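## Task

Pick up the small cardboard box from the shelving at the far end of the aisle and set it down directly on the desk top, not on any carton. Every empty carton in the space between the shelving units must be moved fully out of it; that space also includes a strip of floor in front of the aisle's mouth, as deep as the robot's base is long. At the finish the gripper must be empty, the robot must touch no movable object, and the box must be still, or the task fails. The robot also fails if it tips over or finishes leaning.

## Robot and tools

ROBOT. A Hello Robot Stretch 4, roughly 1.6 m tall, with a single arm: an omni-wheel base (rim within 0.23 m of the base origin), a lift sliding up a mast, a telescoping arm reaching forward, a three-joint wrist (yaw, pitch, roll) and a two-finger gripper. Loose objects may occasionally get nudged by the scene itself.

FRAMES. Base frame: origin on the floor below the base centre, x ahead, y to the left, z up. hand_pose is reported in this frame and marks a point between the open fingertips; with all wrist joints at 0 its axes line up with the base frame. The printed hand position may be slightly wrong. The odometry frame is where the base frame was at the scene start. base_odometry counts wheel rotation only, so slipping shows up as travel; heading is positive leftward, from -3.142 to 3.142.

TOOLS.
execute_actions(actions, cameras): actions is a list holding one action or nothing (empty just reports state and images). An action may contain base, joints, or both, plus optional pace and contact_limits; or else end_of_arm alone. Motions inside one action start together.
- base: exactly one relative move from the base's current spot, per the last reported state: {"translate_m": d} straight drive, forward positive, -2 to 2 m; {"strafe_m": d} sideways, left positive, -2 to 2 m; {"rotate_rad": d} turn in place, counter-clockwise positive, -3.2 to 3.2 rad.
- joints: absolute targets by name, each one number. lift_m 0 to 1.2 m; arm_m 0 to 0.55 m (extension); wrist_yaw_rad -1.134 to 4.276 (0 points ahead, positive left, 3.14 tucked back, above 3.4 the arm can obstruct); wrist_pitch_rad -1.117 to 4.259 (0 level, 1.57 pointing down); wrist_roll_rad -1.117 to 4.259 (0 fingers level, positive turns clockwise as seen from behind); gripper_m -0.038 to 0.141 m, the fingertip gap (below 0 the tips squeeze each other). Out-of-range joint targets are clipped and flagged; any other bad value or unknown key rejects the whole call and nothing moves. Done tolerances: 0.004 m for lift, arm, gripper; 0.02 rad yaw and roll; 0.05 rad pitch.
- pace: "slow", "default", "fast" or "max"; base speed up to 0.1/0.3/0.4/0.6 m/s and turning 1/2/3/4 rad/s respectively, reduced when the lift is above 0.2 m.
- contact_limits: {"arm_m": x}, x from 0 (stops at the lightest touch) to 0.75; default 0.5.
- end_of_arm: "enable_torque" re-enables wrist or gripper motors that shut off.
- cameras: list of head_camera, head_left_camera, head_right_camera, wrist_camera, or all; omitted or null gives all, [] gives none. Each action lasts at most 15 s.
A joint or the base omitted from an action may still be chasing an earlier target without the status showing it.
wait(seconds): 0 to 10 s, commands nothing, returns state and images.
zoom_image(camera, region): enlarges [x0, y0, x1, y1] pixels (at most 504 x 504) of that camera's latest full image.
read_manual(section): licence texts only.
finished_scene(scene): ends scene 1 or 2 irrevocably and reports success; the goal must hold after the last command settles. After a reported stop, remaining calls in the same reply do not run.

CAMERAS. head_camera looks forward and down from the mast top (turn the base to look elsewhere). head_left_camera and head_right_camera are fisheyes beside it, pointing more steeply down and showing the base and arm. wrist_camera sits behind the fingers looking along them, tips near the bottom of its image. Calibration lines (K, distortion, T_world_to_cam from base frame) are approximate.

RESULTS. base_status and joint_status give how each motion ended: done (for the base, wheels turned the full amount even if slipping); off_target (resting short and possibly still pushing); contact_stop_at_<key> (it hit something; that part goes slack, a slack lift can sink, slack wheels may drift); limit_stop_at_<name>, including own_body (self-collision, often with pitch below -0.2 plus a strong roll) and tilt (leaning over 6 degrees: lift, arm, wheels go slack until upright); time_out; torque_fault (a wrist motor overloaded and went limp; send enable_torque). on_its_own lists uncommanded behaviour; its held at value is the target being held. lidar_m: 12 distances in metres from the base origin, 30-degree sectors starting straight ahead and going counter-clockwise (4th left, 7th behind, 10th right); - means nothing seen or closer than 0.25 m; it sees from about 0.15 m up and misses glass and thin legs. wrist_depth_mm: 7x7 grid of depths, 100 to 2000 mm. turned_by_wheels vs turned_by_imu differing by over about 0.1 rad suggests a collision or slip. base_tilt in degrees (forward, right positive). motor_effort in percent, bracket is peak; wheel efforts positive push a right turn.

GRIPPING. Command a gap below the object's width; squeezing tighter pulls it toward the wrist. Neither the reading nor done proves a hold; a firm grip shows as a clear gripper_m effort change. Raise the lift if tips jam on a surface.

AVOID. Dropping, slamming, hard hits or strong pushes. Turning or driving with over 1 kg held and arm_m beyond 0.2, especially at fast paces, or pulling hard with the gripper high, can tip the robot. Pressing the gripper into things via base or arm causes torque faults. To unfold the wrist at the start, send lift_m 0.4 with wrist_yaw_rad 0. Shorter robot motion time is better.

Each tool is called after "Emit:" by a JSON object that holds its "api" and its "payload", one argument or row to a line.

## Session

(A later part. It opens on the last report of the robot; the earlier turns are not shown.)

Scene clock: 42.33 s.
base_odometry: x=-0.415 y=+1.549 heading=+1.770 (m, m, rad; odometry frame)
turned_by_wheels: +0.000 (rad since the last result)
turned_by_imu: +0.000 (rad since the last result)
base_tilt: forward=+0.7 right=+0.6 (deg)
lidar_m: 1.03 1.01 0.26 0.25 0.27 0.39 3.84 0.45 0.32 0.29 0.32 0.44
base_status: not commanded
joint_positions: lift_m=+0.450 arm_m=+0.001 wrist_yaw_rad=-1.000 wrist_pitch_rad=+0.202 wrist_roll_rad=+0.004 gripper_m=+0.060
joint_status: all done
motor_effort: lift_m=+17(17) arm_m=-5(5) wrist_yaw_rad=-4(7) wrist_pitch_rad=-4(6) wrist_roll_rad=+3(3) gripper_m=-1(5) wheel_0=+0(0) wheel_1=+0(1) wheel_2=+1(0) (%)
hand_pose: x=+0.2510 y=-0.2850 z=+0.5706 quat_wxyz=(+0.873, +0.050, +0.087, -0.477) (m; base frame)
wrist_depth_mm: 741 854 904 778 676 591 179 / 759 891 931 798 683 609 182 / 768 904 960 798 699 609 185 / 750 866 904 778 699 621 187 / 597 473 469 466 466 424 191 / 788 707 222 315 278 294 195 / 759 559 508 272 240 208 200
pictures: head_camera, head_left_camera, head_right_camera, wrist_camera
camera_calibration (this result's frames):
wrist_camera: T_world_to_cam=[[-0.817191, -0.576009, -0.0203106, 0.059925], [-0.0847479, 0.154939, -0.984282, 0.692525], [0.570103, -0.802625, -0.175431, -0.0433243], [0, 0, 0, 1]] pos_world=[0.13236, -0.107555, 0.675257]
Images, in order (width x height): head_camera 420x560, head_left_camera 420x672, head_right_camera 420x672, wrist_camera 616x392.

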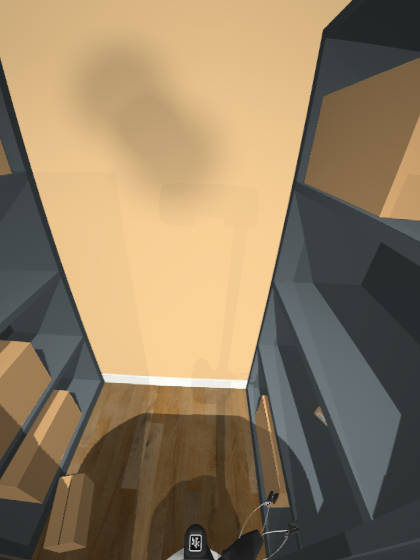

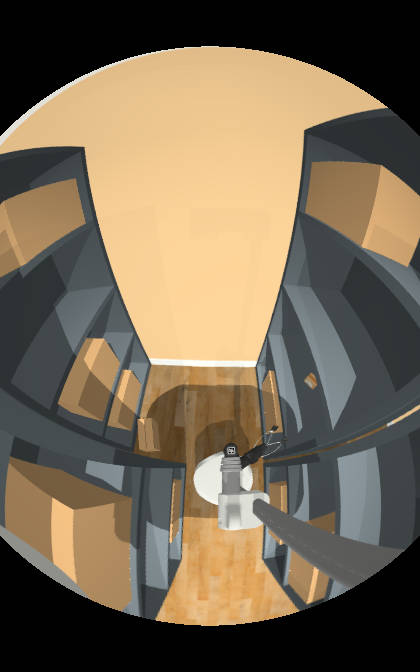

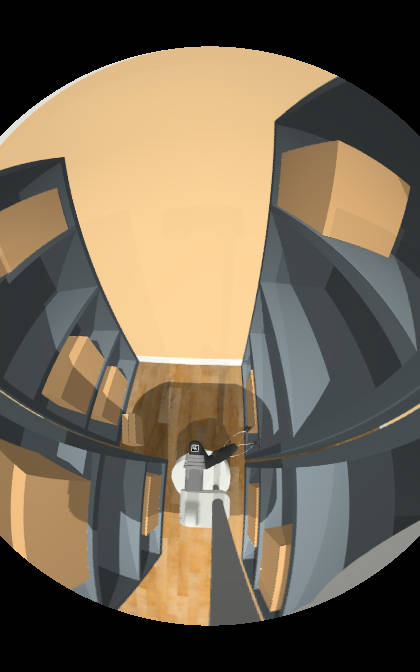

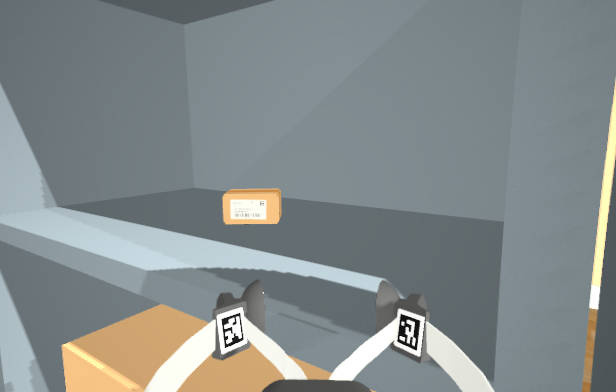

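Emit:
{"api": "execute_actions", "payload": {
  "actions": [
    {"base":{"translate_m":0.22},"joints":{"lift_m":0.49,"wrist_pitch_rad":0.15}}
  ],
  "cameras": []
}}

Emit:
{"api": "execute_actions", "payload": {
  "actions": [
    {"base":{"rotate_rad":-0.8},"joints":{"wrist_yaw_rad":-0.2},"pace":"slow"}
  ]
}}

Scene clock: 45.40 s.
base_odometry: x=-0.459 y=+1.764 heading=+1.770 (m, m, rad; odometry frame)
turned_by_wheels: +0.000 (rad since the last result)
turned_by_imu: +0.000 (rad since the last result)
base_tilt: forward=+0.6 right=+0.6 (deg)
lidar_m: 0.81 0.85 0.55 0.39 0.27 0.40 - 0.46 0.33 0.31 0.33 0.47
base_status: done
joint_positions: lift_m=+0.490 arm_m=+0.001 wrist_yaw_rad=-1.000 wrist_pitch_rad=+0.153 wrist_roll_rad=+0.004 gripper_m=+0.060
joint_status: all done
motor_effort: lift_m=+21(24) arm_m=-5(5) wrist_yaw_rad=-2(3) wrist_pitch_rad=-6(11) wrist_roll_rad=+2(2) gripper_m=-4(3) wheel_0=+0(4) wheel_1=-1(4) wheel_2=+0(8) (%)
hand_pose: x=+0.2523 y=-0.2872 z=+0.6242 quat_wxyz=(+0.875, +0.038, +0.066, -0.478) (m; base frame)
wrist_depth_mm: 564 654 732 732 676 603 544 / 574 676 831 820 691 615 549 / 574 668 831 820 707 621 564 / 585 691 854 831 723 627 569 / 591 654 732 723 654 627 569 / 591 469 222 462 402 455 462 / 603 661 334 319 306 322 342
pictures: none
No camera images: the call's "cameras" was empty. Leave "cameras" out to get every camera's image.

Scene clock: 47.47 s.
base_odometry: x=-0.459 y=+1.764 heading=+0.971 (m, m, rad; odometry frame)
turned_by_wheels: -0.800 (rad since the last result)
turned_by_imu: -0.775 (rad since the last result)
base_tilt: forward=+0.6 right=+0.6 (deg)
lidar_m: 0.36 0.66 0.82 0.82 0.50 0.26 0.32 0.57 0.68 0.36 0.29 0.30
base_status: done
joint_positions: lift_m=+0.490 arm_m=+0.001 wrist_yaw_rad=-0.200 wrist_pitch_rad=+0.153 wrist_roll_rad=+0.004 gripper_m=+0.060
joint_status: all done
motor_effort: lift_m=+21(22) arm_m=-5(5) wrist_yaw_rad=-1(3) wrist_pitch_rad=-7(7) wrist_roll_rad=+3(2) gripper_m=-3(2) wheel_0=+2(2) wheel_1=+0(5) wheel_2=+2(7) (%)
hand_pose: x=+0.4338 y=-0.1424 z=+0.6242 quat_wxyz=(+0.992, +0.010, +0.076, -0.100) (m; base frame)
wrist_depth_mm: 603 676 732 640 569 504 449 / 615 715 809 668 574 504 459 / 609 723 809 676 580 512 459 / 609 732 820 691 591 512 462 / 609 699 732 661 585 521 469 / 469 466 221 421 399 455 459 / 345 342 307 320 303 320 340
pictures: head_camera, head_left_camera, head_right_camera, wrist_camera
camera_calibration (this result's frames):
wrist_camera: T_world_to_cam=[[-0.155997, -0.98759, -0.0181881, -0.0542467], [-0.122333, 0.0375887, -0.991777, 0.742993], [0.980153, -0.15249, -0.126679, -0.139367], [0, 0, 0, 1]] pos_world=[0.219031, -0.102754, 0.718242]
Images, in order (width x height): head_camera 420x560, head_left_camera 420x672, head_right_camera 420x672, wrist_camera 616x392.

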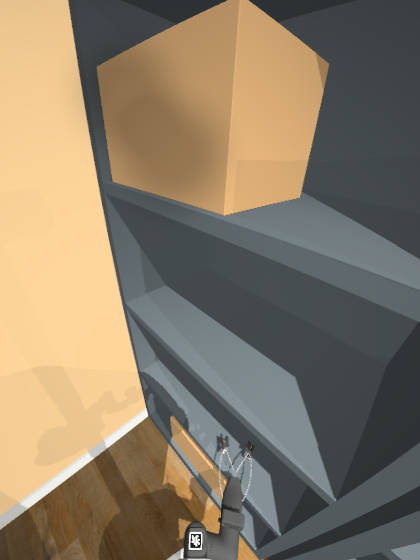

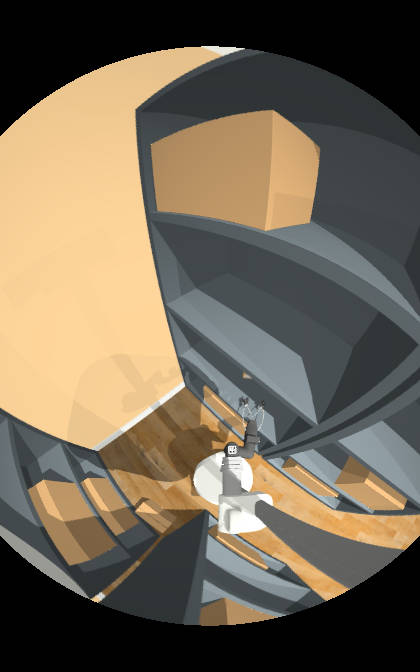

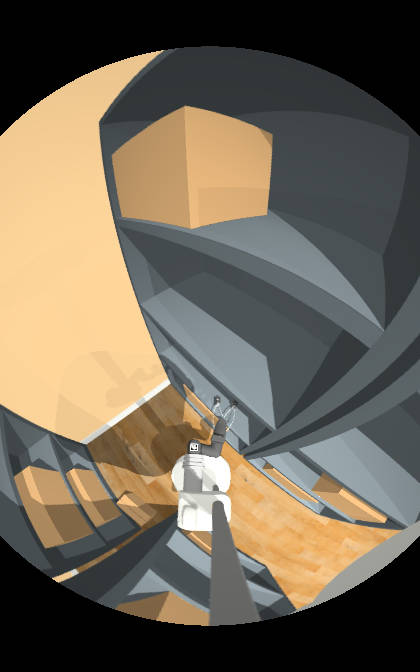

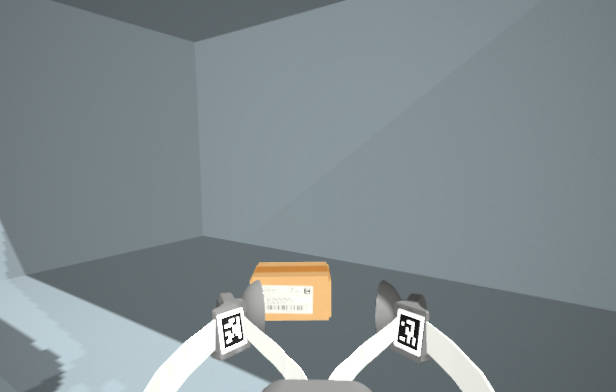

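Emit:
{"api": "execute_actions", "payload": {
  "actions": [
    {"joints":{"gripper_m":0.14,"arm_m":0.06,"lift_m":0.43}}
  ],
  "cameras": []
}}

Emit:
{"api": "execute_actions", "payload": {
  "actions": [
    {"joints":{"arm_m":0.17},"pace":"slow"}
  ],
  "cameras": ["wrist_camera"]
}}

Scene clock: 49.53 s.
base_odometry: x=-0.459 y=+1.764 heading=+0.971 (m, m, rad; odometry frame)
turned_by_wheels: +0.000 (rad since the last result)
turned_by_imu: +0.000 (rad since the last result)
base_tilt: forward=+0.7 right=+0.6 (deg)
lidar_m: 0.36 0.67 0.82 0.82 0.49 0.28 0.31 0.56 0.67 0.37 0.28 0.31
base_status: not commanded
joint_positions: lift_m=+0.430 arm_m=+0.059 wrist_yaw_rad=-0.200 wrist_pitch_rad=+0.152 wrist_roll_rad=+0.004 gripper_m=+0.140
joint_status: all done
motor_effort: lift_m=+17(19) arm_m=+5(5) wrist_yaw_rad=-3(0) wrist_pitch_rad=-6(6) wrist_roll_rad=+3(3) gripper_m=+0(6) wheel_0=+2(3) wheel_1=+0(0) wheel_2=+2(2) (%)
hand_pose: x=+0.4921 y=-0.1423 z=+0.5646 quat_wxyz=(+0.992, +0.010, +0.076, -0.100) (m; base frame)
wrist_depth_mm: 569 668 723 603 525 462 418 / 569 676 741 621 530 466 421 / 580 676 750 627 535 477 424 / 580 691 741 627 544 480 427 / 504 496 488 355 477 466 430 / 317 294 309 309 307 210 310 / 234 218 216 156 205 206 228
pictures: none
No camera images: the call's "cameras" was empty. Leave "cameras" out to get every camera's image.

Scene clock: 51.93 s.
base_odometry: x=-0.459 y=+1.764 heading=+0.971 (m, m, rad; odometry frame)
turned_by_wheels: +0.000 (rad since the last result)
turned_by_imu: +0.000 (rad since the last result)
base_tilt: forward=+0.7 right=+0.6 (deg)
lidar_m: 0.36 0.67 0.80 0.83 0.50 0.27 0.32 0.56 0.64 0.37 0.30 0.31
base_status: not commanded
joint_positions: lift_m=+0.430 arm_m=+0.169 wrist_yaw_rad=-0.200 wrist_pitch_rad=+0.152 wrist_roll_rad=+0.004 gripper_m=+0.140
joint_status: all done
motor_effort: lift_m=+17(17) arm_m=+5(4) wrist_yaw_rad=-2(2) wrist_pitch_rad=-6(6) wrist_roll_rad=+4(3) gripper_m=-1(2) wheel_0=+2(2) wheel_1=+0(0) wheel_2=+2(2) (%)
hand_pose: x=+0.6021 y=-0.1423 z=+0.5646 quat_wxyz=(+0.992, +0.010, +0.076, -0.100) (m; base frame)
wrist_depth_mm: 500 585 609 512 445 392 355 / 504 597 621 525 445 397 359 / 504 603 634 535 459 404 362 / 508 609 654 539 462 407 366 / 496 488 484 287 442 402 368 / 315 291 289 249 267 211 304 / 231 217 215 156 204 205 226
pictures: wrist_camera
camera_calibration (this result's frames):
wrist_camera: T_world_to_cam=[[-0.155558, -0.987659, -0.0181847, -0.0292407], [-0.122251, 0.0375154, -0.99179, 0.70442], [0.980233, -0.152058, -0.126578, -0.311889], [0, 0, 0, 1]] pos_world=[0.387291, -0.102732, 0.658626]
Images, in order (width x height): wrist_camera 616x392.

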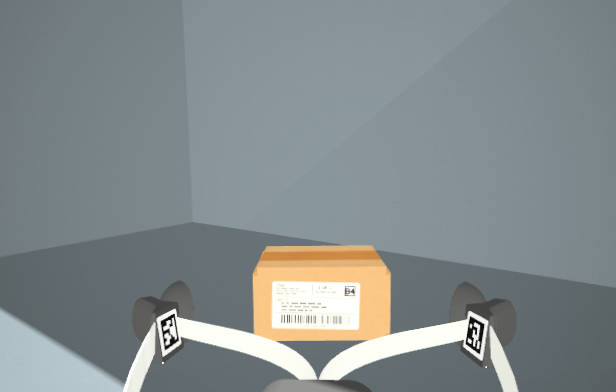

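Emit:
{"api": "execute_actions", "payload": {
  "actions": [
    {"joints":{"arm_m":0.245},"pace":"slow"}
  ],
  "cameras": ["wrist_camera"]
}}

Emit:
{"api": "execute_actions", "payload": {
  "actions": [
    {"joints":{"gripper_m":0.03}}
  ],
  "cameras": []
}}

Emit:
{"api": "execute_actions", "payload": {
  "actions": [
    {"joints":{"lift_m":0.47}}
  ],
  "cameras": []
}}

Emit:
{"api": "execute_actions", "payload": {
  "actions": [
    {"joints":{"arm_m":0.0}}
  ],
  "cameras": ["wrist_camera","head_left_camera"]
}}

Scene clock: 54.13 s.
base_odometry: x=-0.459 y=+1.764 heading=+0.971 (m, m, rad; odometry frame)
turned_by_wheels: +0.000 (rad since the last result)
turned_by_imu: +0.000 (rad since the last result)
base_tilt: forward=+0.6 right=+0.5 (deg)
lidar_m: 0.35 0.67 0.81 0.84 0.50 0.29 0.32 0.57 0.65 0.37 0.30 0.28
base_status: not commanded
joint_positions: lift_m=+0.430 arm_m=+0.244 wrist_yaw_rad=-0.200 wrist_pitch_rad=+0.152 wrist_roll_rad=+0.004 gripper_m=+0.140
joint_status: all done
motor_effort: lift_m=+17(17) arm_m=+5(6) wrist_yaw_rad=-2(2) wrist_pitch_rad=-6(6) wrist_roll_rad=+3(4) gripper_m=+1(2) wheel_0=+2(2) wheel_1=+0(0) wheel_2=+2(2) (%)
hand_pose: x=+0.6770 y=-0.1424 z=+0.5646 quat_wxyz=(+0.992, +0.010, +0.076, -0.100) (m; base frame)
wrist_depth_mm: 452 535 539 455 392 343 312 / 455 539 554 462 394 349 314 / 459 544 564 466 402 353 317 / 459 554 574 480 410 357 320 / 449 492 484 459 407 362 327 / 315 291 307 181 182 210 306 / 230 216 214 156 183 204 226
pictures: wrist_camera
camera_calibration (this result's frames):
wrist_camera: T_world_to_cam=[[-0.15574, -0.987631, -0.0181848, -0.0175005], [-0.122244, 0.0375381, -0.99179, 0.713584], [0.980205, -0.152239, -0.126578, -0.385379], [0, 0, 0, 1]] pos_world=[0.462256, -0.10274, 0.658626]
Images, in order (width x height): wrist_camera 616x392.

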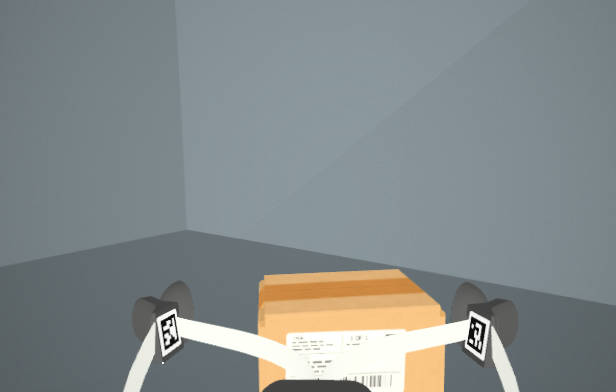

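Scene clock: 56.23 s.
base_odometry: x=-0.459 y=+1.764 heading=+0.971 (m, m, rad; odometry frame)
turned_by_wheels: +0.000 (rad since the last result)
turned_by_imu: +0.000 (rad since the last result)
base_tilt: forward=+0.7 right=+0.6 (deg)
lidar_m: 0.36 0.65 0.81 0.83 0.49 0.29 0.32 0.58 0.65 0.37 0.30 0.30
base_status: not commanded
joint_positions: lift_m=+0.430 arm_m=+0.244 wrist_yaw_rad=-0.200 wrist_pitch_rad=+0.153 wrist_roll_rad=+0.004 gripper_m=+0.031
joint_status: all done
motor_effort: lift_m=+17(17) arm_m=+5(5) wrist_yaw_rad=-2(2) wrist_pitch_rad=-7(7) wrist_roll_rad=+3(3) gripper_m=-30(27) wheel_0=+2(2) wheel_1=+0(0) wheel_2=+2(2) (%)
hand_pose: x=+0.6770 y=-0.1424 z=+0.5645 quat_wxyz=(+0.992, +0.010, +0.076, -0.100) (m; base frame)
wrist_depth_mm: 452 535 535 452 394 343 310 / 459 539 549 462 397 349 315 / 459 549 559 469 404 353 319 / 462 544 574 480 410 359 322 / 445 484 477 462 404 364 325 / 312 310 190 176 185 303 303 / 230 166 175 170 170 173 224
pictures: none
No camera images: the call's "cameras" was empty. Leave "cameras" out to get every camera's image.

Scene clock: 57.23 s.
base_odometry: x=-0.459 y=+1.764 heading=+0.971 (m, m, rad; odometry frame)
turned_by_wheels: +0.000 (rad since the last result)
turned_by_imu: +0.000 (rad since the last result)
base_tilt: forward=+0.6 right=+0.6 (deg)
lidar_m: 0.35 0.66 0.81 0.83 0.51 0.27 0.33 0.60 0.65 0.36 0.28 0.29
base_status: not commanded
joint_positions: lift_m=+0.470 arm_m=+0.244 wrist_yaw_rad=-0.200 wrist_pitch_rad=+0.153 wrist_roll_rad=+0.004 gripper_m=+0.031
joint_status: all done
motor_effort: lift_m=+22(26) arm_m=+5(5) wrist_yaw_rad=-2(2) wrist_pitch_rad=-8(7) wrist_roll_rad=+2(3) gripper_m=-26(29) wheel_0=+2(2) wheel_1=+0(0) wheel_2=+2(2) (%)
hand_pose: x=+0.6770 y=-0.1424 z=+0.6040 quat_wxyz=(+0.992, +0.010, +0.076, -0.100) (m; base frame)
wrist_depth_mm: 452 539 535 452 394 345 314 / 455 539 554 459 397 349 314 / 459 539 559 469 404 355 319 / 459 549 569 477 410 357 320 / 466 539 574 477 413 362 327 / 413 410 189 175 185 353 329 / 304 166 175 170 170 172 297
pictures: none
No camera images: the call's "cameras" was empty. Leave "cameras" out to get every camera's image.

Scene clock: 59.07 s.
base_odometry: x=-0.459 y=+1.764 heading=+0.971 (m, m, rad; odometry frame)
turned_by_wheels: +0.000 (rad since the last result)
turned_by_imu: +0.000 (rad since the last result)
base_tilt: forward=+0.6 right=+0.6 (deg)
lidar_m: 0.37 0.66 0.81 0.83 0.50 0.29 0.32 0.56 0.65 0.37 0.29 0.30
base_status: not commanded
joint_positions: lift_m=+0.470 arm_m=+0.001 wrist_yaw_rad=-0.200 wrist_pitch_rad=+0.153 wrist_roll_rad=+0.004 gripper_m=+0.031
joint_status: all done
motor_effort: lift_m=+22(22) arm_m=-5(4) wrist_yaw_rad=-1(2) wrist_pitch_rad=-9(9) wrist_roll_rad=+3(3) gripper_m=-27(28) wheel_0=+2(2) wheel_1=+0(0) wheel_2=+2(2) (%)
hand_pose: x=+0.4338 y=-0.1424 z=+0.6040 quat_wxyz=(+0.992, +0.010, +0.076, -0.100) (m; base frame)
wrist_depth_mm: 609 699 732 661 564 496 452 / 609 715 798 661 574 504 455 / 609 723 820 676 580 512 459 / 615 723 820 691 585 512 462 / 597 640 647 634 569 512 469 / 418 413 189 175 185 402 407 / 309 166 175 170 170 173 300
pictures: head_left_camera, wrist_camera
camera_calibration (this result's frames):
wrist_camera: T_world_to_cam=[[-0.155882, -0.987608, -0.018222, -0.0546], [-0.123071, 0.0377224, -0.991681, 0.723189], [0.980079, -0.152342, -0.127426, -0.141465], [0, 0, 0, 1]] pos_world=[0.219139, -0.102755, 0.698151]
Images, in order (width x height): head_left_camera 420x672, wrist_camera 616x392.

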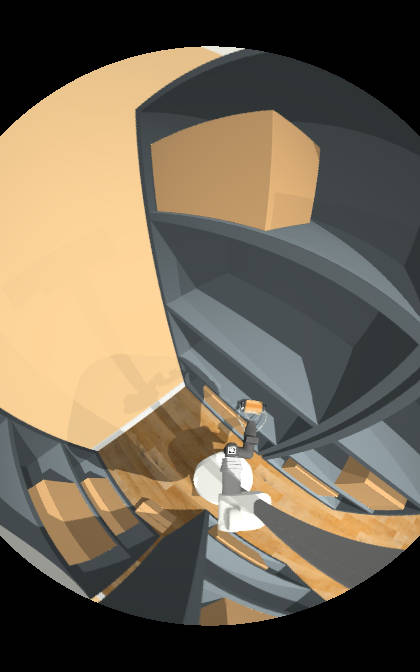

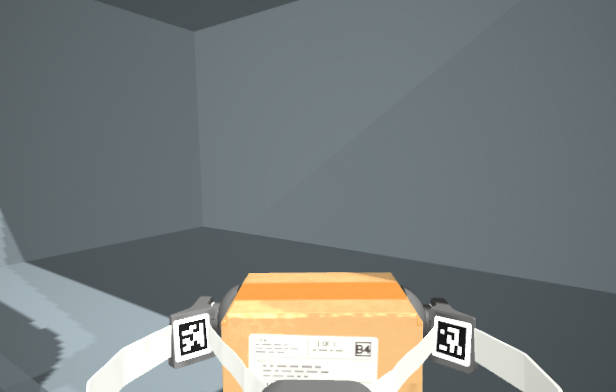

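Emit:
{"api": "execute_actions", "payload": {
  "actions": [
    {"base":{"rotate_rad":0.8},"joints":{"wrist_yaw_rad":0.3},"pace":"slow"}
  ]
}}

Scene clock: 61.23 s.
base_odometry: x=-0.459 y=+1.764 heading=+1.770 (m, m, rad; odometry frame)
turned_by_wheels: +0.800 (rad since the last result)
turned_by_imu: +0.775 (rad since the last result)
base_tilt: forward=+0.7 right=+0.6 (deg)
lidar_m: 0.81 0.85 0.56 0.39 0.28 0.40 - 0.45 0.32 0.30 0.32 0.47
base_status: done
joint_positions: lift_m=+0.470 arm_m=+0.001 wrist_yaw_rad=+0.300 wrist_pitch_rad=+0.153 wrist_roll_rad=+0.004 gripper_m=+0.031
joint_status: all done
motor_effort: lift_m=+22(22) arm_m=-5(5) wrist_yaw_rad=-3(4) wrist_pitch_rad=-9(8) wrist_roll_rad=+3(3) gripper_m=-28(28) wheel_0=-1(4) wheel_1=-2(6) wheel_2=-2(4) (%)
hand_pose: x=+0.4700 y=+0.0008 z=+0.6040 quat_wxyz=(+0.986, -0.009, +0.076, +0.149) (m; base frame)
wrist_depth_mm: 750 691 634 585 539 504 473 / 759 707 647 597 549 508 477 / 768 715 654 609 554 517 488 / 788 741 676 615 564 521 496 / 788 759 683 615 574 530 500 / 809 759 190 175 185 535 508 / 842 167 175 170 169 173 508
pictures: head_camera, head_left_camera, head_right_camera, wrist_camera
camera_calibration (this result's frames):
wrist_camera: T_world_to_cam=[[0.337071, -0.941303, -0.018227, -0.139279], [-0.126081, -0.0259458, -0.991681, 0.723703], [0.932999, 0.336565, -0.127426, -0.133347], [0, 0, 0, 1]] pos_world=[0.262605, -0.0674464, 0.698151]
Images, in order (width x height): head_camera 420x560, head_left_camera 420x672, head_right_camera 420x672, wrist_camera 616x392.

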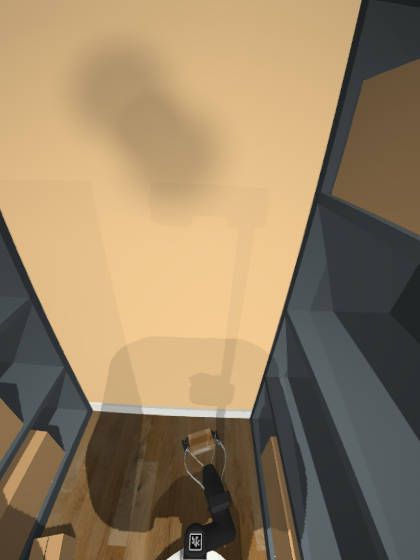

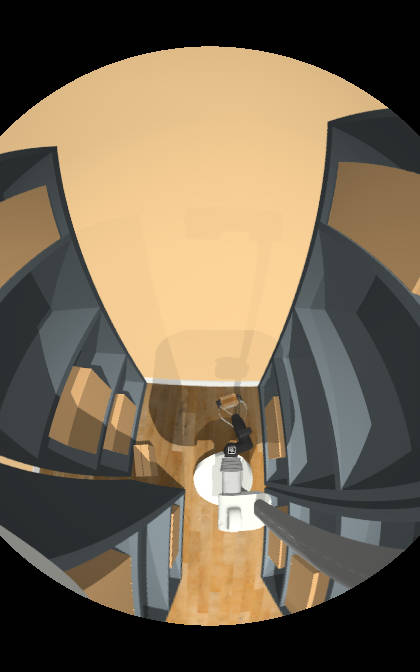

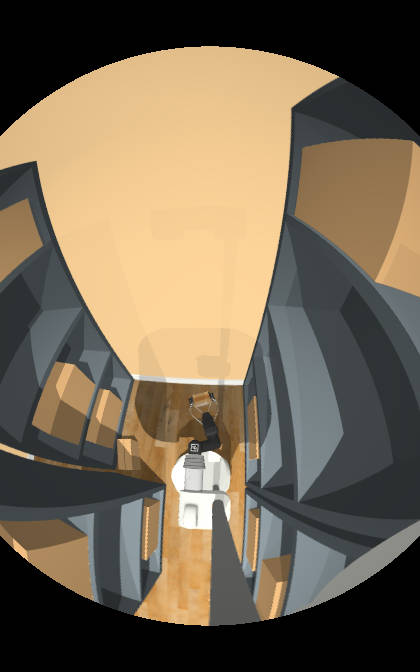

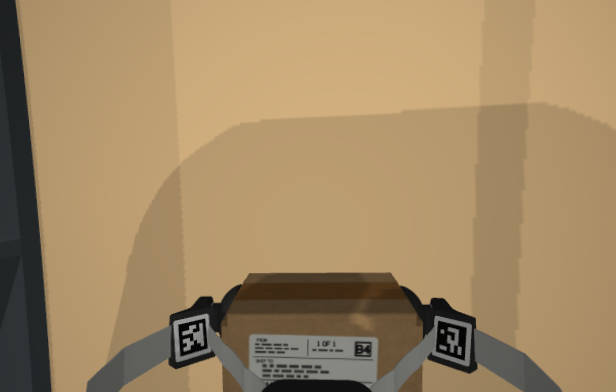

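Emit:
{"api": "execute_actions", "payload": {
  "actions": [
    {"base":{"translate_m":-1.0}}
  ],
  "cameras": ["head_left_camera"]
}}

Scene clock: 66.27 s.
base_odometry: x=-0.261 y=+0.784 heading=+1.770 (m, m, rad; odometry frame)
turned_by_wheels: +0.000 (rad since the last result)
turned_by_imu: +0.002 (rad since the last result)
base_tilt: forward=+0.6 right=+0.6 (deg)
lidar_m: 1.29 0.40 0.28 0.27 1.97 2.32 2.52 1.14 1.21 0.28 0.32 0.41
base_status: done
joint_positions: lift_m=+0.470 arm_m=+0.001 wrist_yaw_rad=+0.300 wrist_pitch_rad=+0.153 wrist_roll_rad=+0.004 gripper_m=+0.031
joint_status: not commanded
motor_effort: lift_m=+22(22) arm_m=-5(5) wrist_yaw_rad=-2(3) wrist_pitch_rad=-9(8) wrist_roll_rad=+3(3) gripper_m=-27(28) wheel_0=+1(7) wheel_1=+0(3) wheel_2=+0(7) (%)
hand_pose: x=+0.4700 y=+0.0007 z=+0.6040 quat_wxyz=(+0.986, -0.009, +0.076, +0.149) (m; base frame)
wrist_depth_mm: 750 683 661 1576 1464 1366 1025 / 768 707 668 1576 1499 1366 1255 / 778 723 676 1661 1499 1430 1281 / 798 741 691 1618 1537 1430 1281 / 661 647 691 1708 1537 1430 1060 / 418 484 190 175 184 1430 976 / 591 167 175 170 170 172 798
pictures: head_left_camera
Images, in order (width x height): head_left_camera 420x672.

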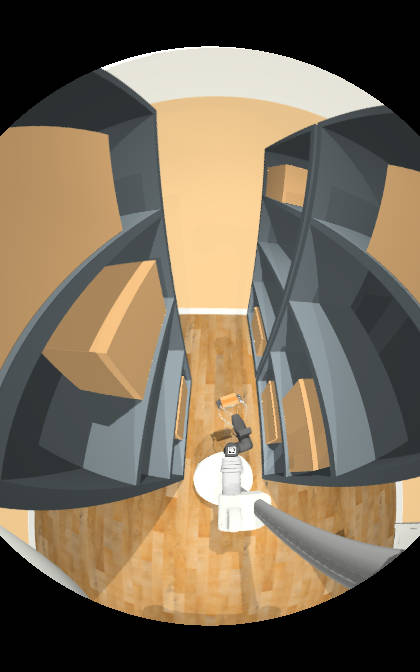

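Emit:
{"api": "execute_actions", "payload": {
  "actions": [
    {"base":{"translate_m":-0.85},"joints":{"lift_m":0.85,"wrist_yaw_rad":0}}
  ],
  "cameras": []
}}

Emit:
{"api": "execute_actions", "payload": {
  "actions": [
    {"base":{"rotate_rad":3.2},"pace":"slow"}
  ]
}}

Scene clock: 70.73 s.
base_odometry: x=-0.092 y=-0.049 heading=+1.770 (m, m, rad; odometry frame)
turned_by_wheels: +0.000 (rad since the last result)
turned_by_imu: +0.002 (rad since the last result)
base_tilt: forward=+0.6 right=+0.6 (deg)
lidar_m: 1.12 0.84 1.92 1.86 1.93 1.31 1.28 1.35 1.91 0.73 1.96 0.84
base_status: done
joint_positions: lift_m=+0.850 arm_m=+0.001 wrist_yaw_rad=+0.000 wrist_pitch_rad=+0.153 wrist_roll_rad=+0.004 gripper_m=+0.031
joint_status: all done
motor_effort: lift_m=+22(23) arm_m=-5(5) wrist_yaw_rad=-2(8) wrist_pitch_rad=-8(9) wrist_roll_rad=+3(3) gripper_m=-27(27) wheel_0=+0(4) wheel_1=+0(3) wheel_2=-2(11) (%)
hand_pose: x=+0.4569 y=-0.0874 z=+0.9840 quat_wxyz=(+0.997, +0.002, +0.077, +0.000) (m; base frame)
wrist_depth_mm: 574 1042 - - 1366 535 525 / 574 960 1430 - 1366 539 535 / 585 904 1464 - 1430 549 544 / 591 917 1499 - 1430 559 554 / 597 1464 1499 - 1430 569 559 / 609 1397 190 175 185 569 569 / 621 166 175 170 170 173 580
pictures: none
No camera images: the call's "cameras" was empty. Leave "cameras" out to get every camera's image.

Scene clock: 75.20 s.
base_odometry: x=-0.092 y=-0.049 heading=-1.313 (m, m, rad; odometry frame)
turned_by_wheels: +3.200 (rad since the last result)
turned_by_imu: +3.101 (rad since the last result)
base_tilt: forward=+0.6 right=+0.6 (deg)
lidar_m: 1.26 1.32 1.90 0.72 1.08 0.85 1.07 0.84 1.96 1.87 1.96 1.29
base_status: done
joint_positions: lift_m=+0.850 arm_m=+0.001 wrist_yaw_rad=+0.000 wrist_pitch_rad=+0.153 wrist_roll_rad=+0.004 gripper_m=+0.031
joint_status: not commanded
motor_effort: lift_m=+22(22) arm_m=-5(5) wrist_yaw_rad=-3(4) wrist_pitch_rad=-8(9) wrist_roll_rad=+3(4) gripper_m=-27(28) wheel_0=-2(2) wheel_1=+0(6) wheel_2=-1(2) (%)
hand_pose: x=+0.4569 y=-0.0874 z=+0.9840 quat_wxyz=(+0.997, +0.002, +0.077, +0.000) (m; base frame)
wrist_depth_mm: 1863 1808 1756 1756 1756 1756 1661 / 1863 1808 1708 1808 1756 1708 1708 / 1921 1863 1808 1808 1808 1756 1756 / 1921 1921 1576 1537 1537 1430 1430 / 1983 1983 1863 1921 1863 1808 1808 / - 1921 190 176 185 1808 1756 / - 166 175 170 170 173 1808
pictures: head_camera, head_left_camera, head_right_camera, wrist_camera
camera_calibration (this result's frames):
wrist_camera: T_world_to_cam=[[0.0438075, -0.998874, -0.0182354, -0.0819681], [-0.12811, 0.0124856, -0.991681, 1.1009], [0.990792, 0.0457792, -0.127419, -0.0948574], [0, 0, 0, 1]] pos_world=[0.238611, -0.0912788, 1.07816]
Images, in order (width x height): head_camera 420x560, head_left_camera 420x672, head_right_camera 420x672, wrist_camera 616x392.

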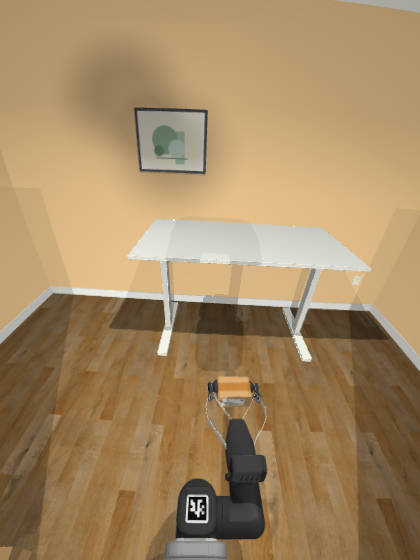

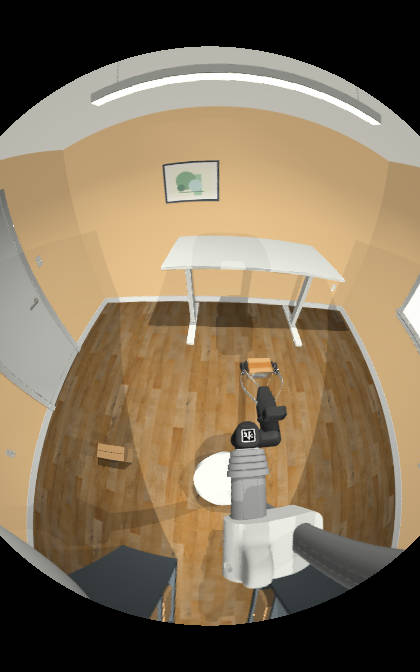

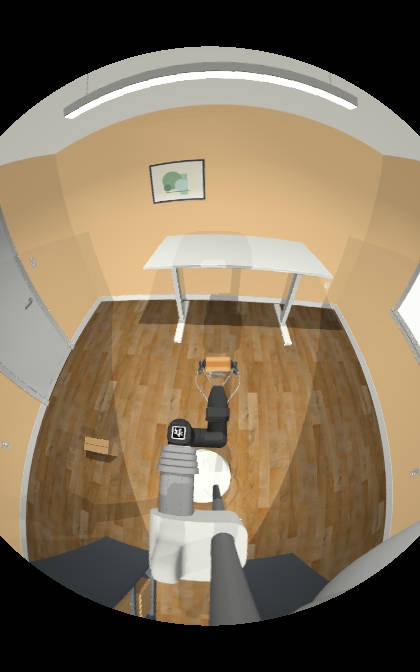

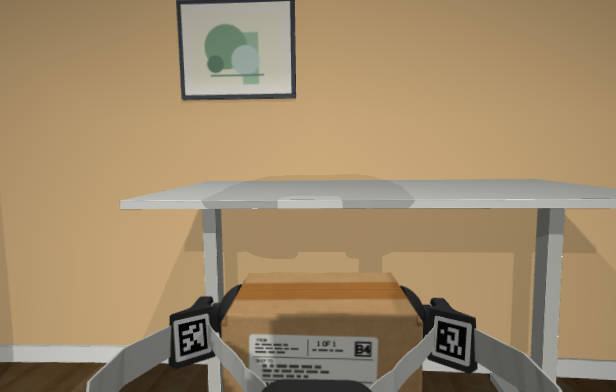

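Emit:
{"api": "execute_actions", "payload": {
  "actions": [
    {"base":{"translate_m":0.6},"joints":{"lift_m":0.9,"arm_m":0.4}}
  ]
}}

Scene clock: 78.83 s.
base_odometry: x=+0.061 y=-0.629 heading=-1.313 (m, m, rad; odometry frame)
turned_by_wheels: +0.000 (rad since the last result)
turned_by_imu: -0.001 (rad since the last result)
base_tilt: forward=+0.7 right=+0.6 (deg)
lidar_m: 0.65 0.70 1.83 1.81 0.86 1.41 1.43 1.47 1.98 1.88 0.97 0.71
base_status: done
joint_positions: lift_m=+0.900 arm_m=+0.399 wrist_yaw_rad=+0.000 wrist_pitch_rad=+0.153 wrist_roll_rad=+0.004 gripper_m=+0.031
joint_status: all done
motor_effort: lift_m=+23(24) arm_m=+5(3) wrist_yaw_rad=-3(2) wrist_pitch_rad=-9(8) wrist_roll_rad=+3(2) gripper_m=-29(27) wheel_0=-1(4) wheel_1=+0(1) wheel_2=+0(6) (%)
hand_pose: x=+0.8551 y=-0.0874 z=+1.0340 quat_wxyz=(+0.997, +0.002, +0.077, +0.000) (m; base frame)
wrist_depth_mm: 820 831 788 820 798 798 778 / 866 866 842 831 820 809 788 / 891 866 866 842 820 820 798 / 891 891 866 854 842 820 820 / 707 691 683 676 668 668 661 / 449 442 189 175 185 433 427 / 329 167 175 171 169 173 320
pictures: head_camera, head_left_camera, head_right_camera, wrist_camera
camera_calibration (this result's frames):
wrist_camera: T_world_to_cam=[[0.0438218, -0.998873, -0.0182517, -0.098493], [-0.128019, 0.0125041, -0.991693, 1.20147], [0.990803, 0.0457943, -0.127326, -0.483168], [0, 0, 0, 1]] pos_world=[0.636851, -0.0912789, 1.12817]
Images, in order (width x height): head_camera 420x560, head_left_camera 420x672, head_right_camera 420x672, wrist_camera 616x392.

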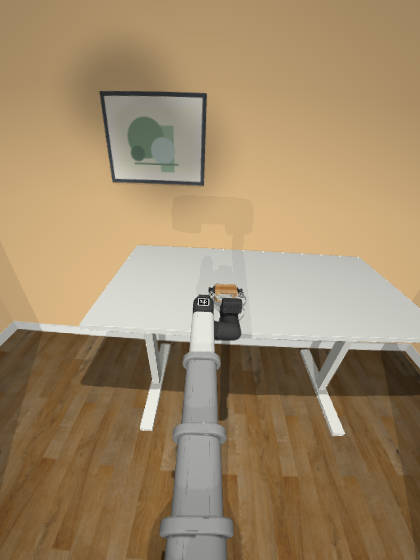

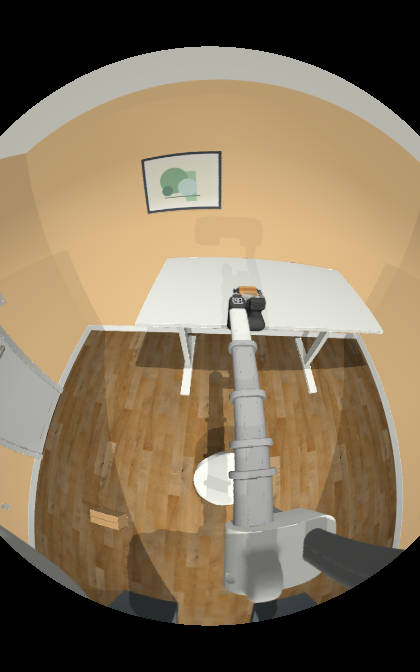

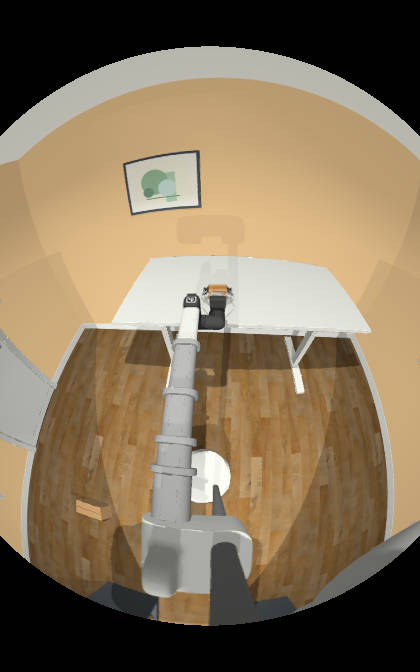

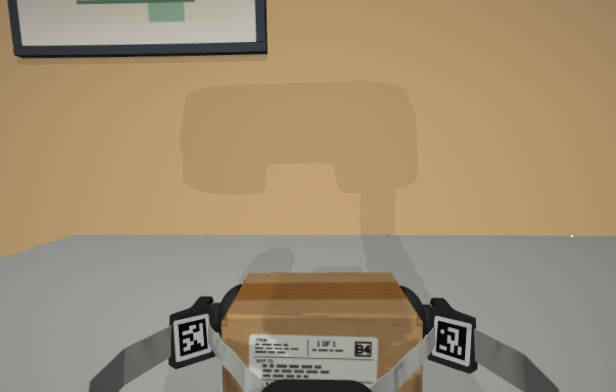

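Emit:
{"api": "execute_actions", "payload": {
  "actions": [
    {"joints":{"lift_m":0.865},"pace":"slow"}
  ],
  "cameras": ["wrist_camera"]
}}

Scene clock: 80.07 s.
base_odometry: x=+0.061 y=-0.629 heading=-1.313 (m, m, rad; odometry frame)
turned_by_wheels: +0.000 (rad since the last result)
turned_by_imu: +0.000 (rad since the last result)
base_tilt: forward=+0.7 right=+0.6 (deg)
lidar_m: 0.67 0.72 1.84 1.79 0.85 1.41 1.43 1.46 1.98 1.88 0.97 0.71
base_status: not commanded
joint_positions: lift_m=+0.865 arm_m=+0.399 wrist_yaw_rad=+0.000 wrist_pitch_rad=+0.153 wrist_roll_rad=+0.004 gripper_m=+0.031
joint_status: all done
motor_effort: lift_m=+17(23) arm_m=+5(5) wrist_yaw_rad=-3(3) wrist_pitch_rad=-9(8) wrist_roll_rad=+3(3) gripper_m=-28(30) wheel_0=-1(1) wheel_1=+0(0) wheel_2=+0(0) (%)
hand_pose: x=+0.8551 y=-0.0874 z=+0.9994 quat_wxyz=(+0.997, +0.002, +0.077, +0.000) (m; base frame)
wrist_depth_mm: 842 820 798 809 798 798 778 / 854 854 831 831 809 809 798 / 878 866 854 831 831 820 820 / 904 878 878 854 842 831 820 / 564 554 549 544 539 539 539 / 359 353 190 175 185 347 347 / 263 166 175 170 170 172 257
pictures: wrist_camera
camera_calibration (this result's frames):
wrist_camera: T_world_to_cam=[[0.0438216, -0.998873, -0.0182517, -0.0991243], [-0.128019, 0.0125042, -0.991693, 1.16716], [0.990803, 0.0457941, -0.127326, -0.487575], [0, 0, 0, 1]] pos_world=[0.636853, -0.091279, 1.09357]
Images, in order (width x height): wrist_camera 616x392.

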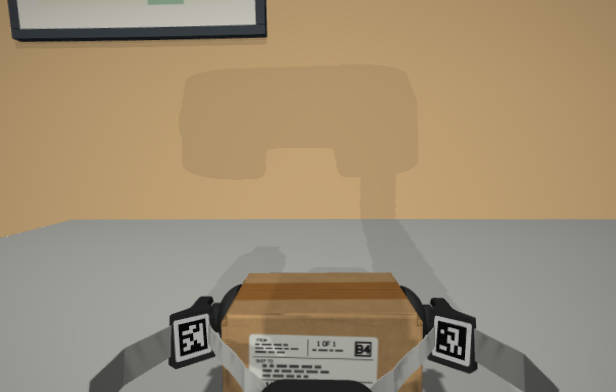

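Emit:
{"api": "execute_actions", "payload": {
  "actions": [
    {"joints":{"lift_m":0.853},"pace":"slow"}
  ],
  "cameras": []
}}

Scene clock: 80.93 s.
base_odometry: x=+0.061 y=-0.629 heading=-1.313 (m, m, rad; odometry frame)
turned_by_wheels: +0.000 (rad since the last result)
turned_by_imu: +0.000 (rad since the last result)
base_tilt: forward=+0.6 right=+0.6 (deg)
lidar_m: 0.68 0.71 1.84 1.80 0.85 1.43 1.42 1.48 1.96 1.86 0.96 0.70
base_status: not commanded
joint_positions: lift_m=+0.853 arm_m=+0.399 wrist_yaw_rad=+0.000 wrist_pitch_rad=+0.153 wrist_roll_rad=+0.004 gripper_m=+0.031
joint_status: all done
motor_effort: lift_m=+17(19) arm_m=+5(5) wrist_yaw_rad=-3(3) wrist_pitch_rad=-9(9) wrist_roll_rad=+3(4) gripper_m=-28(27) wheel_0=-2(1) wheel_1=+0(0) wheel_2=+0(0) (%)
hand_pose: x=+0.8552 y=-0.0874 z=+0.9874 quat_wxyz=(+0.997, +0.002, +0.077, +0.000) (m; base frame)
wrist_depth_mm: 831 820 809 820 798 788 778 / 878 842 842 831 809 809 788 / 891 866 854 842 842 820 809 / 891 878 866 866 831 820 809 / 517 508 504 500 492 492 492 / 327 324 189 175 184 317 317 / 241 166 175 171 170 173 235
pictures: none
No camera images: the call's "cameras" was empty. Leave "cameras" out to get every camera's image.

Emit:
{"api": "execute_actions", "payload": {
  "actions": [
    {"joints":{"lift_m":0.84},"pace":"slow"}
  ],
  "cameras": []
}}

Scene clock: 81.80 s.
base_odometry: x=+0.061 y=-0.629 heading=-1.313 (m, m, rad; odometry frame)
turned_by_wheels: +0.000 (rad since the last result)
turned_by_imu: +0.000 (rad since the last result)
base_tilt: forward=+0.6 right=+0.6 (deg)
lidar_m: 0.67 0.72 1.79 1.79 0.85 1.42 1.41 1.44 1.98 1.87 0.95 0.69
base_status: not commanded
joint_positions: lift_m=+0.840 arm_m=+0.399 wrist_yaw_rad=+0.000 wrist_pitch_rad=+0.148 wrist_roll_rad=+0.004 gripper_m=+0.031
joint_status: all done
motor_effort: lift_m=+14(18) arm_m=+5(5) wrist_yaw_rad=-2(3) wrist_pitch_rad=+8(9) wrist_roll_rad=+3(2) gripper_m=-29(28) wheel_0=-1(1) wheel_1=+0(0) wheel_2=+0(0) (%)
hand_pose: x=+0.8554 y=-0.0875 z=+0.9762 quat_wxyz=(+0.997, +0.002, +0.074, +0.000) (m; base frame)
wrist_depth_mm: 854 820 809 831 809 798 778 / 878 854 831 820 820 809 778 / 878 878 854 854 820 809 798 / 904 891 854 854 842 831 809 / 492 484 477 473 469 473 469 / 309 304 189 173 180 298 300 / 225 166 175 170 169 173 221
pictures: none
No camera images: the call's "cameras" was empty. Leave "cameras" out to get every camera's image.

Emit:
{"api": "execute_actions", "payload": {
  "actions": [
    {"joints":{"gripper_m":0.14,"lift_m":0.845}}
  ],
  "cameras": []
}}

Emit:
{"api": "execute_actions", "payload": {
  "actions": [
    {"base":{"translate_m":-0.6},"joints":{"arm_m":0}}
  ],
  "cameras": ["head_camera"]
}}

Emit:
{"api": "execute_actions", "payload": {
  "actions": [
    {"base":{"rotate_rad":-3.2},"joints":{"lift_m":0.5,"gripper_m":0.06}}
  ]
}}

Scene clock: 84.07 s.
base_odometry: x=+0.061 y=-0.629 heading=-1.313 (m, m, rad; odometry frame)
turned_by_wheels: +0.000 (rad since the last result)
turned_by_imu: +0.000 (rad since the last result)
base_tilt: forward=+0.7 right=+0.7 (deg)
lidar_m: 0.67 0.70 1.82 1.79 0.85 1.43 1.43 1.45 1.96 1.88 0.98 0.70
base_status: not commanded
joint_positions: lift_m=+0.845 arm_m=+0.399 wrist_yaw_rad=+0.000 wrist_pitch_rad=+0.152 wrist_roll_rad=+0.004 gripper_m=+0.140
joint_status: all done
motor_effort: lift_m=+22(22) arm_m=+5(5) wrist_yaw_rad=-2(2) wrist_pitch_rad=-4(8) wrist_roll_rad=+2(3) gripper_m=+1(29) wheel_0=-1(1) wheel_1=+0(0) wheel_2=+0(0) (%)
hand_pose: x=+0.8552 y=-0.0875 z=+0.9794 quat_wxyz=(+0.997, +0.002, +0.076, +0.000) (m; base frame)
wrist_depth_mm: 831 820 820 809 798 788 788 / 866 854 842 831 831 798 798 / 891 854 866 831 820 820 809 / 891 878 866 854 842 831 820 / 488 484 477 469 469 462 466 / 309 286 207 188 189 211 298 / 228 213 200 156 189 200 222
pictures: none
No camera images: the call's "cameras" was empty. Leave "cameras" out to get every camera's image.

Scene clock: 87.53 s.
base_odometry: x=-0.092 y=-0.049 heading=-1.313 (m, m, rad; odometry frame)
turned_by_wheels: +0.000 (rad since the last result)
turned_by_imu: +0.002 (rad since the last result)
base_tilt: forward=+0.7 right=+0.6 (deg)
lidar_m: 1.26 1.33 1.89 0.72 1.07 0.85 1.06 0.86 1.95 1.87 1.94 1.30
base_status: done
joint_positions: lift_m=+0.845 arm_m=+0.001 wrist_yaw_rad=+0.000 wrist_pitch_rad=+0.152 wrist_roll_rad=+0.004 gripper_m=+0.140
joint_status: all done
motor_effort: lift_m=+21(21) arm_m=-5(6) wrist_yaw_rad=-2(3) wrist_pitch_rad=-5(6) wrist_roll_rad=+3(3) gripper_m=-3(2) wheel_0=-1(5) wheel_1=+1(5) wheel_2=-1(7) (%)
hand_pose: x=+0.4569 y=-0.0875 z=+0.9793 quat_wxyz=(+0.997, +0.002, +0.076, +0.000) (m; base frame)
wrist_depth_mm: 1863 1808 1756 1756 1756 1708 1708 / 1921 1921 1756 1756 1756 1756 1661 / 1921 1808 1863 1808 1808 1756 1756 / 1983 1863 1576 1499 1464 1430 1336 / 1983 1921 1921 1863 1863 1808 1708 / - 1983 1921 1921 1863 211 1863 / - 1863 1808 156 1756 1808 1863
pictures: head_camera
Images, in order (width x height): head_camera 420x560.

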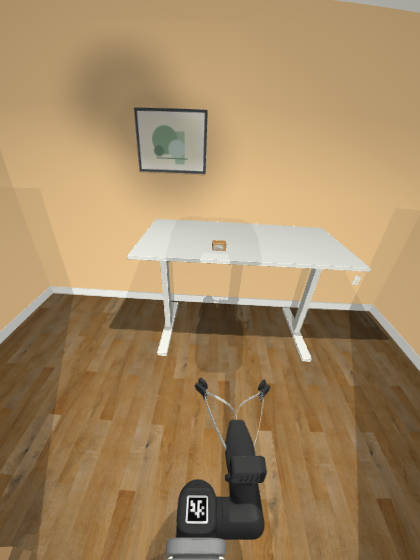

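Scene clock: 90.43 s.
base_odometry: x=-0.092 y=-0.049 heading=+1.770 (m, m, rad; odometry frame)
turned_by_wheels: -3.200 (rad since the last result)
turned_by_imu: -3.100 (rad since the last result)
base_tilt: forward=+0.6 right=+0.6 (deg)
lidar_m: 1.12 0.87 1.94 1.85 1.93 1.33 1.29 1.35 1.92 0.73 1.94 0.85
base_status: done
joint_positions: lift_m=+0.500 arm_m=+0.001 wrist_yaw_rad=+0.000 wrist_pitch_rad=+0.152 wrist_roll_rad=+0.004 gripper_m=+0.060
joint_status: all done
motor_effort: lift_m=+17(18) arm_m=-5(5) wrist_yaw_rad=-2(3) wrist_pitch_rad=-6(6) wrist_roll_rad=+3(5) gripper_m=-3(7) wheel_0=+0(6) wheel_1=-1(8) wheel_2=-1(9) (%)
hand_pose: x=+0.4570 y=-0.0874 z=+0.6346 quat_wxyz=(+0.997, +0.002, +0.076, +0.000) (m; base frame)
wrist_depth_mm: 564 866 - - 1366 535 530 / 569 1255 1397 - 1366 539 535 / 580 1464 1430 - 1430 549 544 / 591 1464 1464 - 1397 564 559 / 603 891 1464 - 1397 569 564 / 615 976 222 1756 891 574 569 / 621 960 1160 1281 960 585 580
pictures: head_camera, head_left_camera, head_right_camera, wrist_camera
camera_calibration (this result's frames):
wrist_camera: T_world_to_cam=[[0.0435665, -0.998884, -0.0182314, -0.0883057], [-0.127186, 0.0125548, -0.991799, 0.754154], [0.990922, 0.045528, -0.126497, -0.140082], [0, 0, 0, 1]] pos_world=[0.238575, -0.0912978, 0.72864]
Images, in order (width x height): head_camera 420x560, head_left_camera 420x672, head_right_camera 420x672, wrist_camera 616x392.

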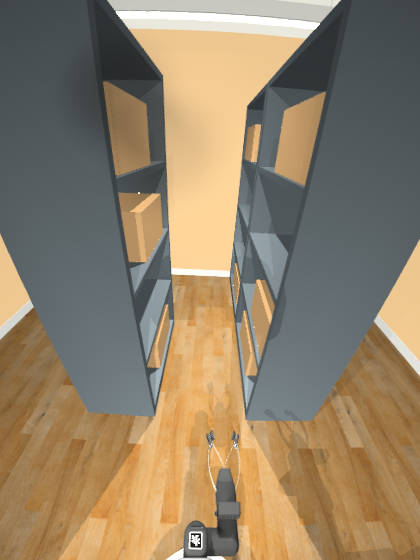

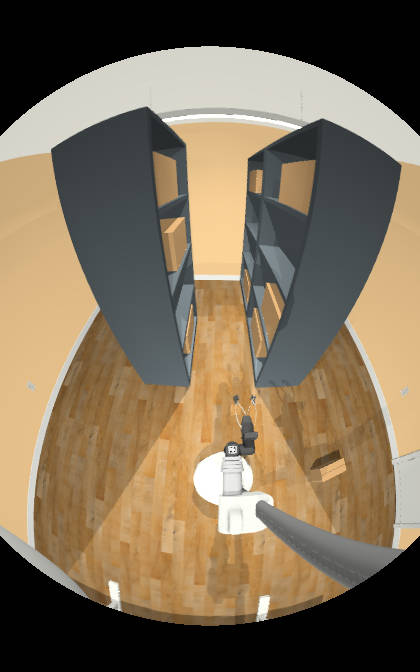

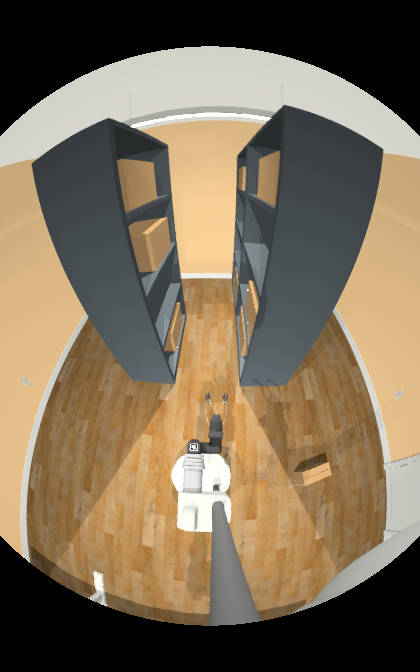

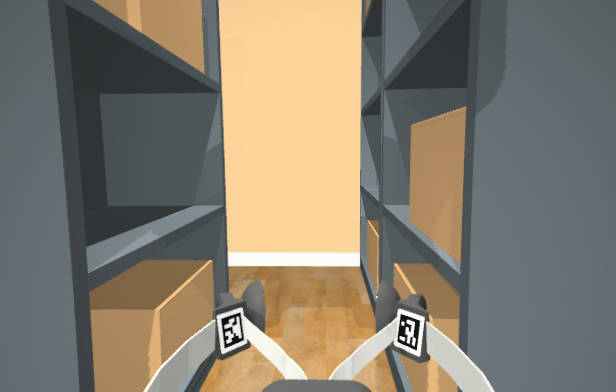

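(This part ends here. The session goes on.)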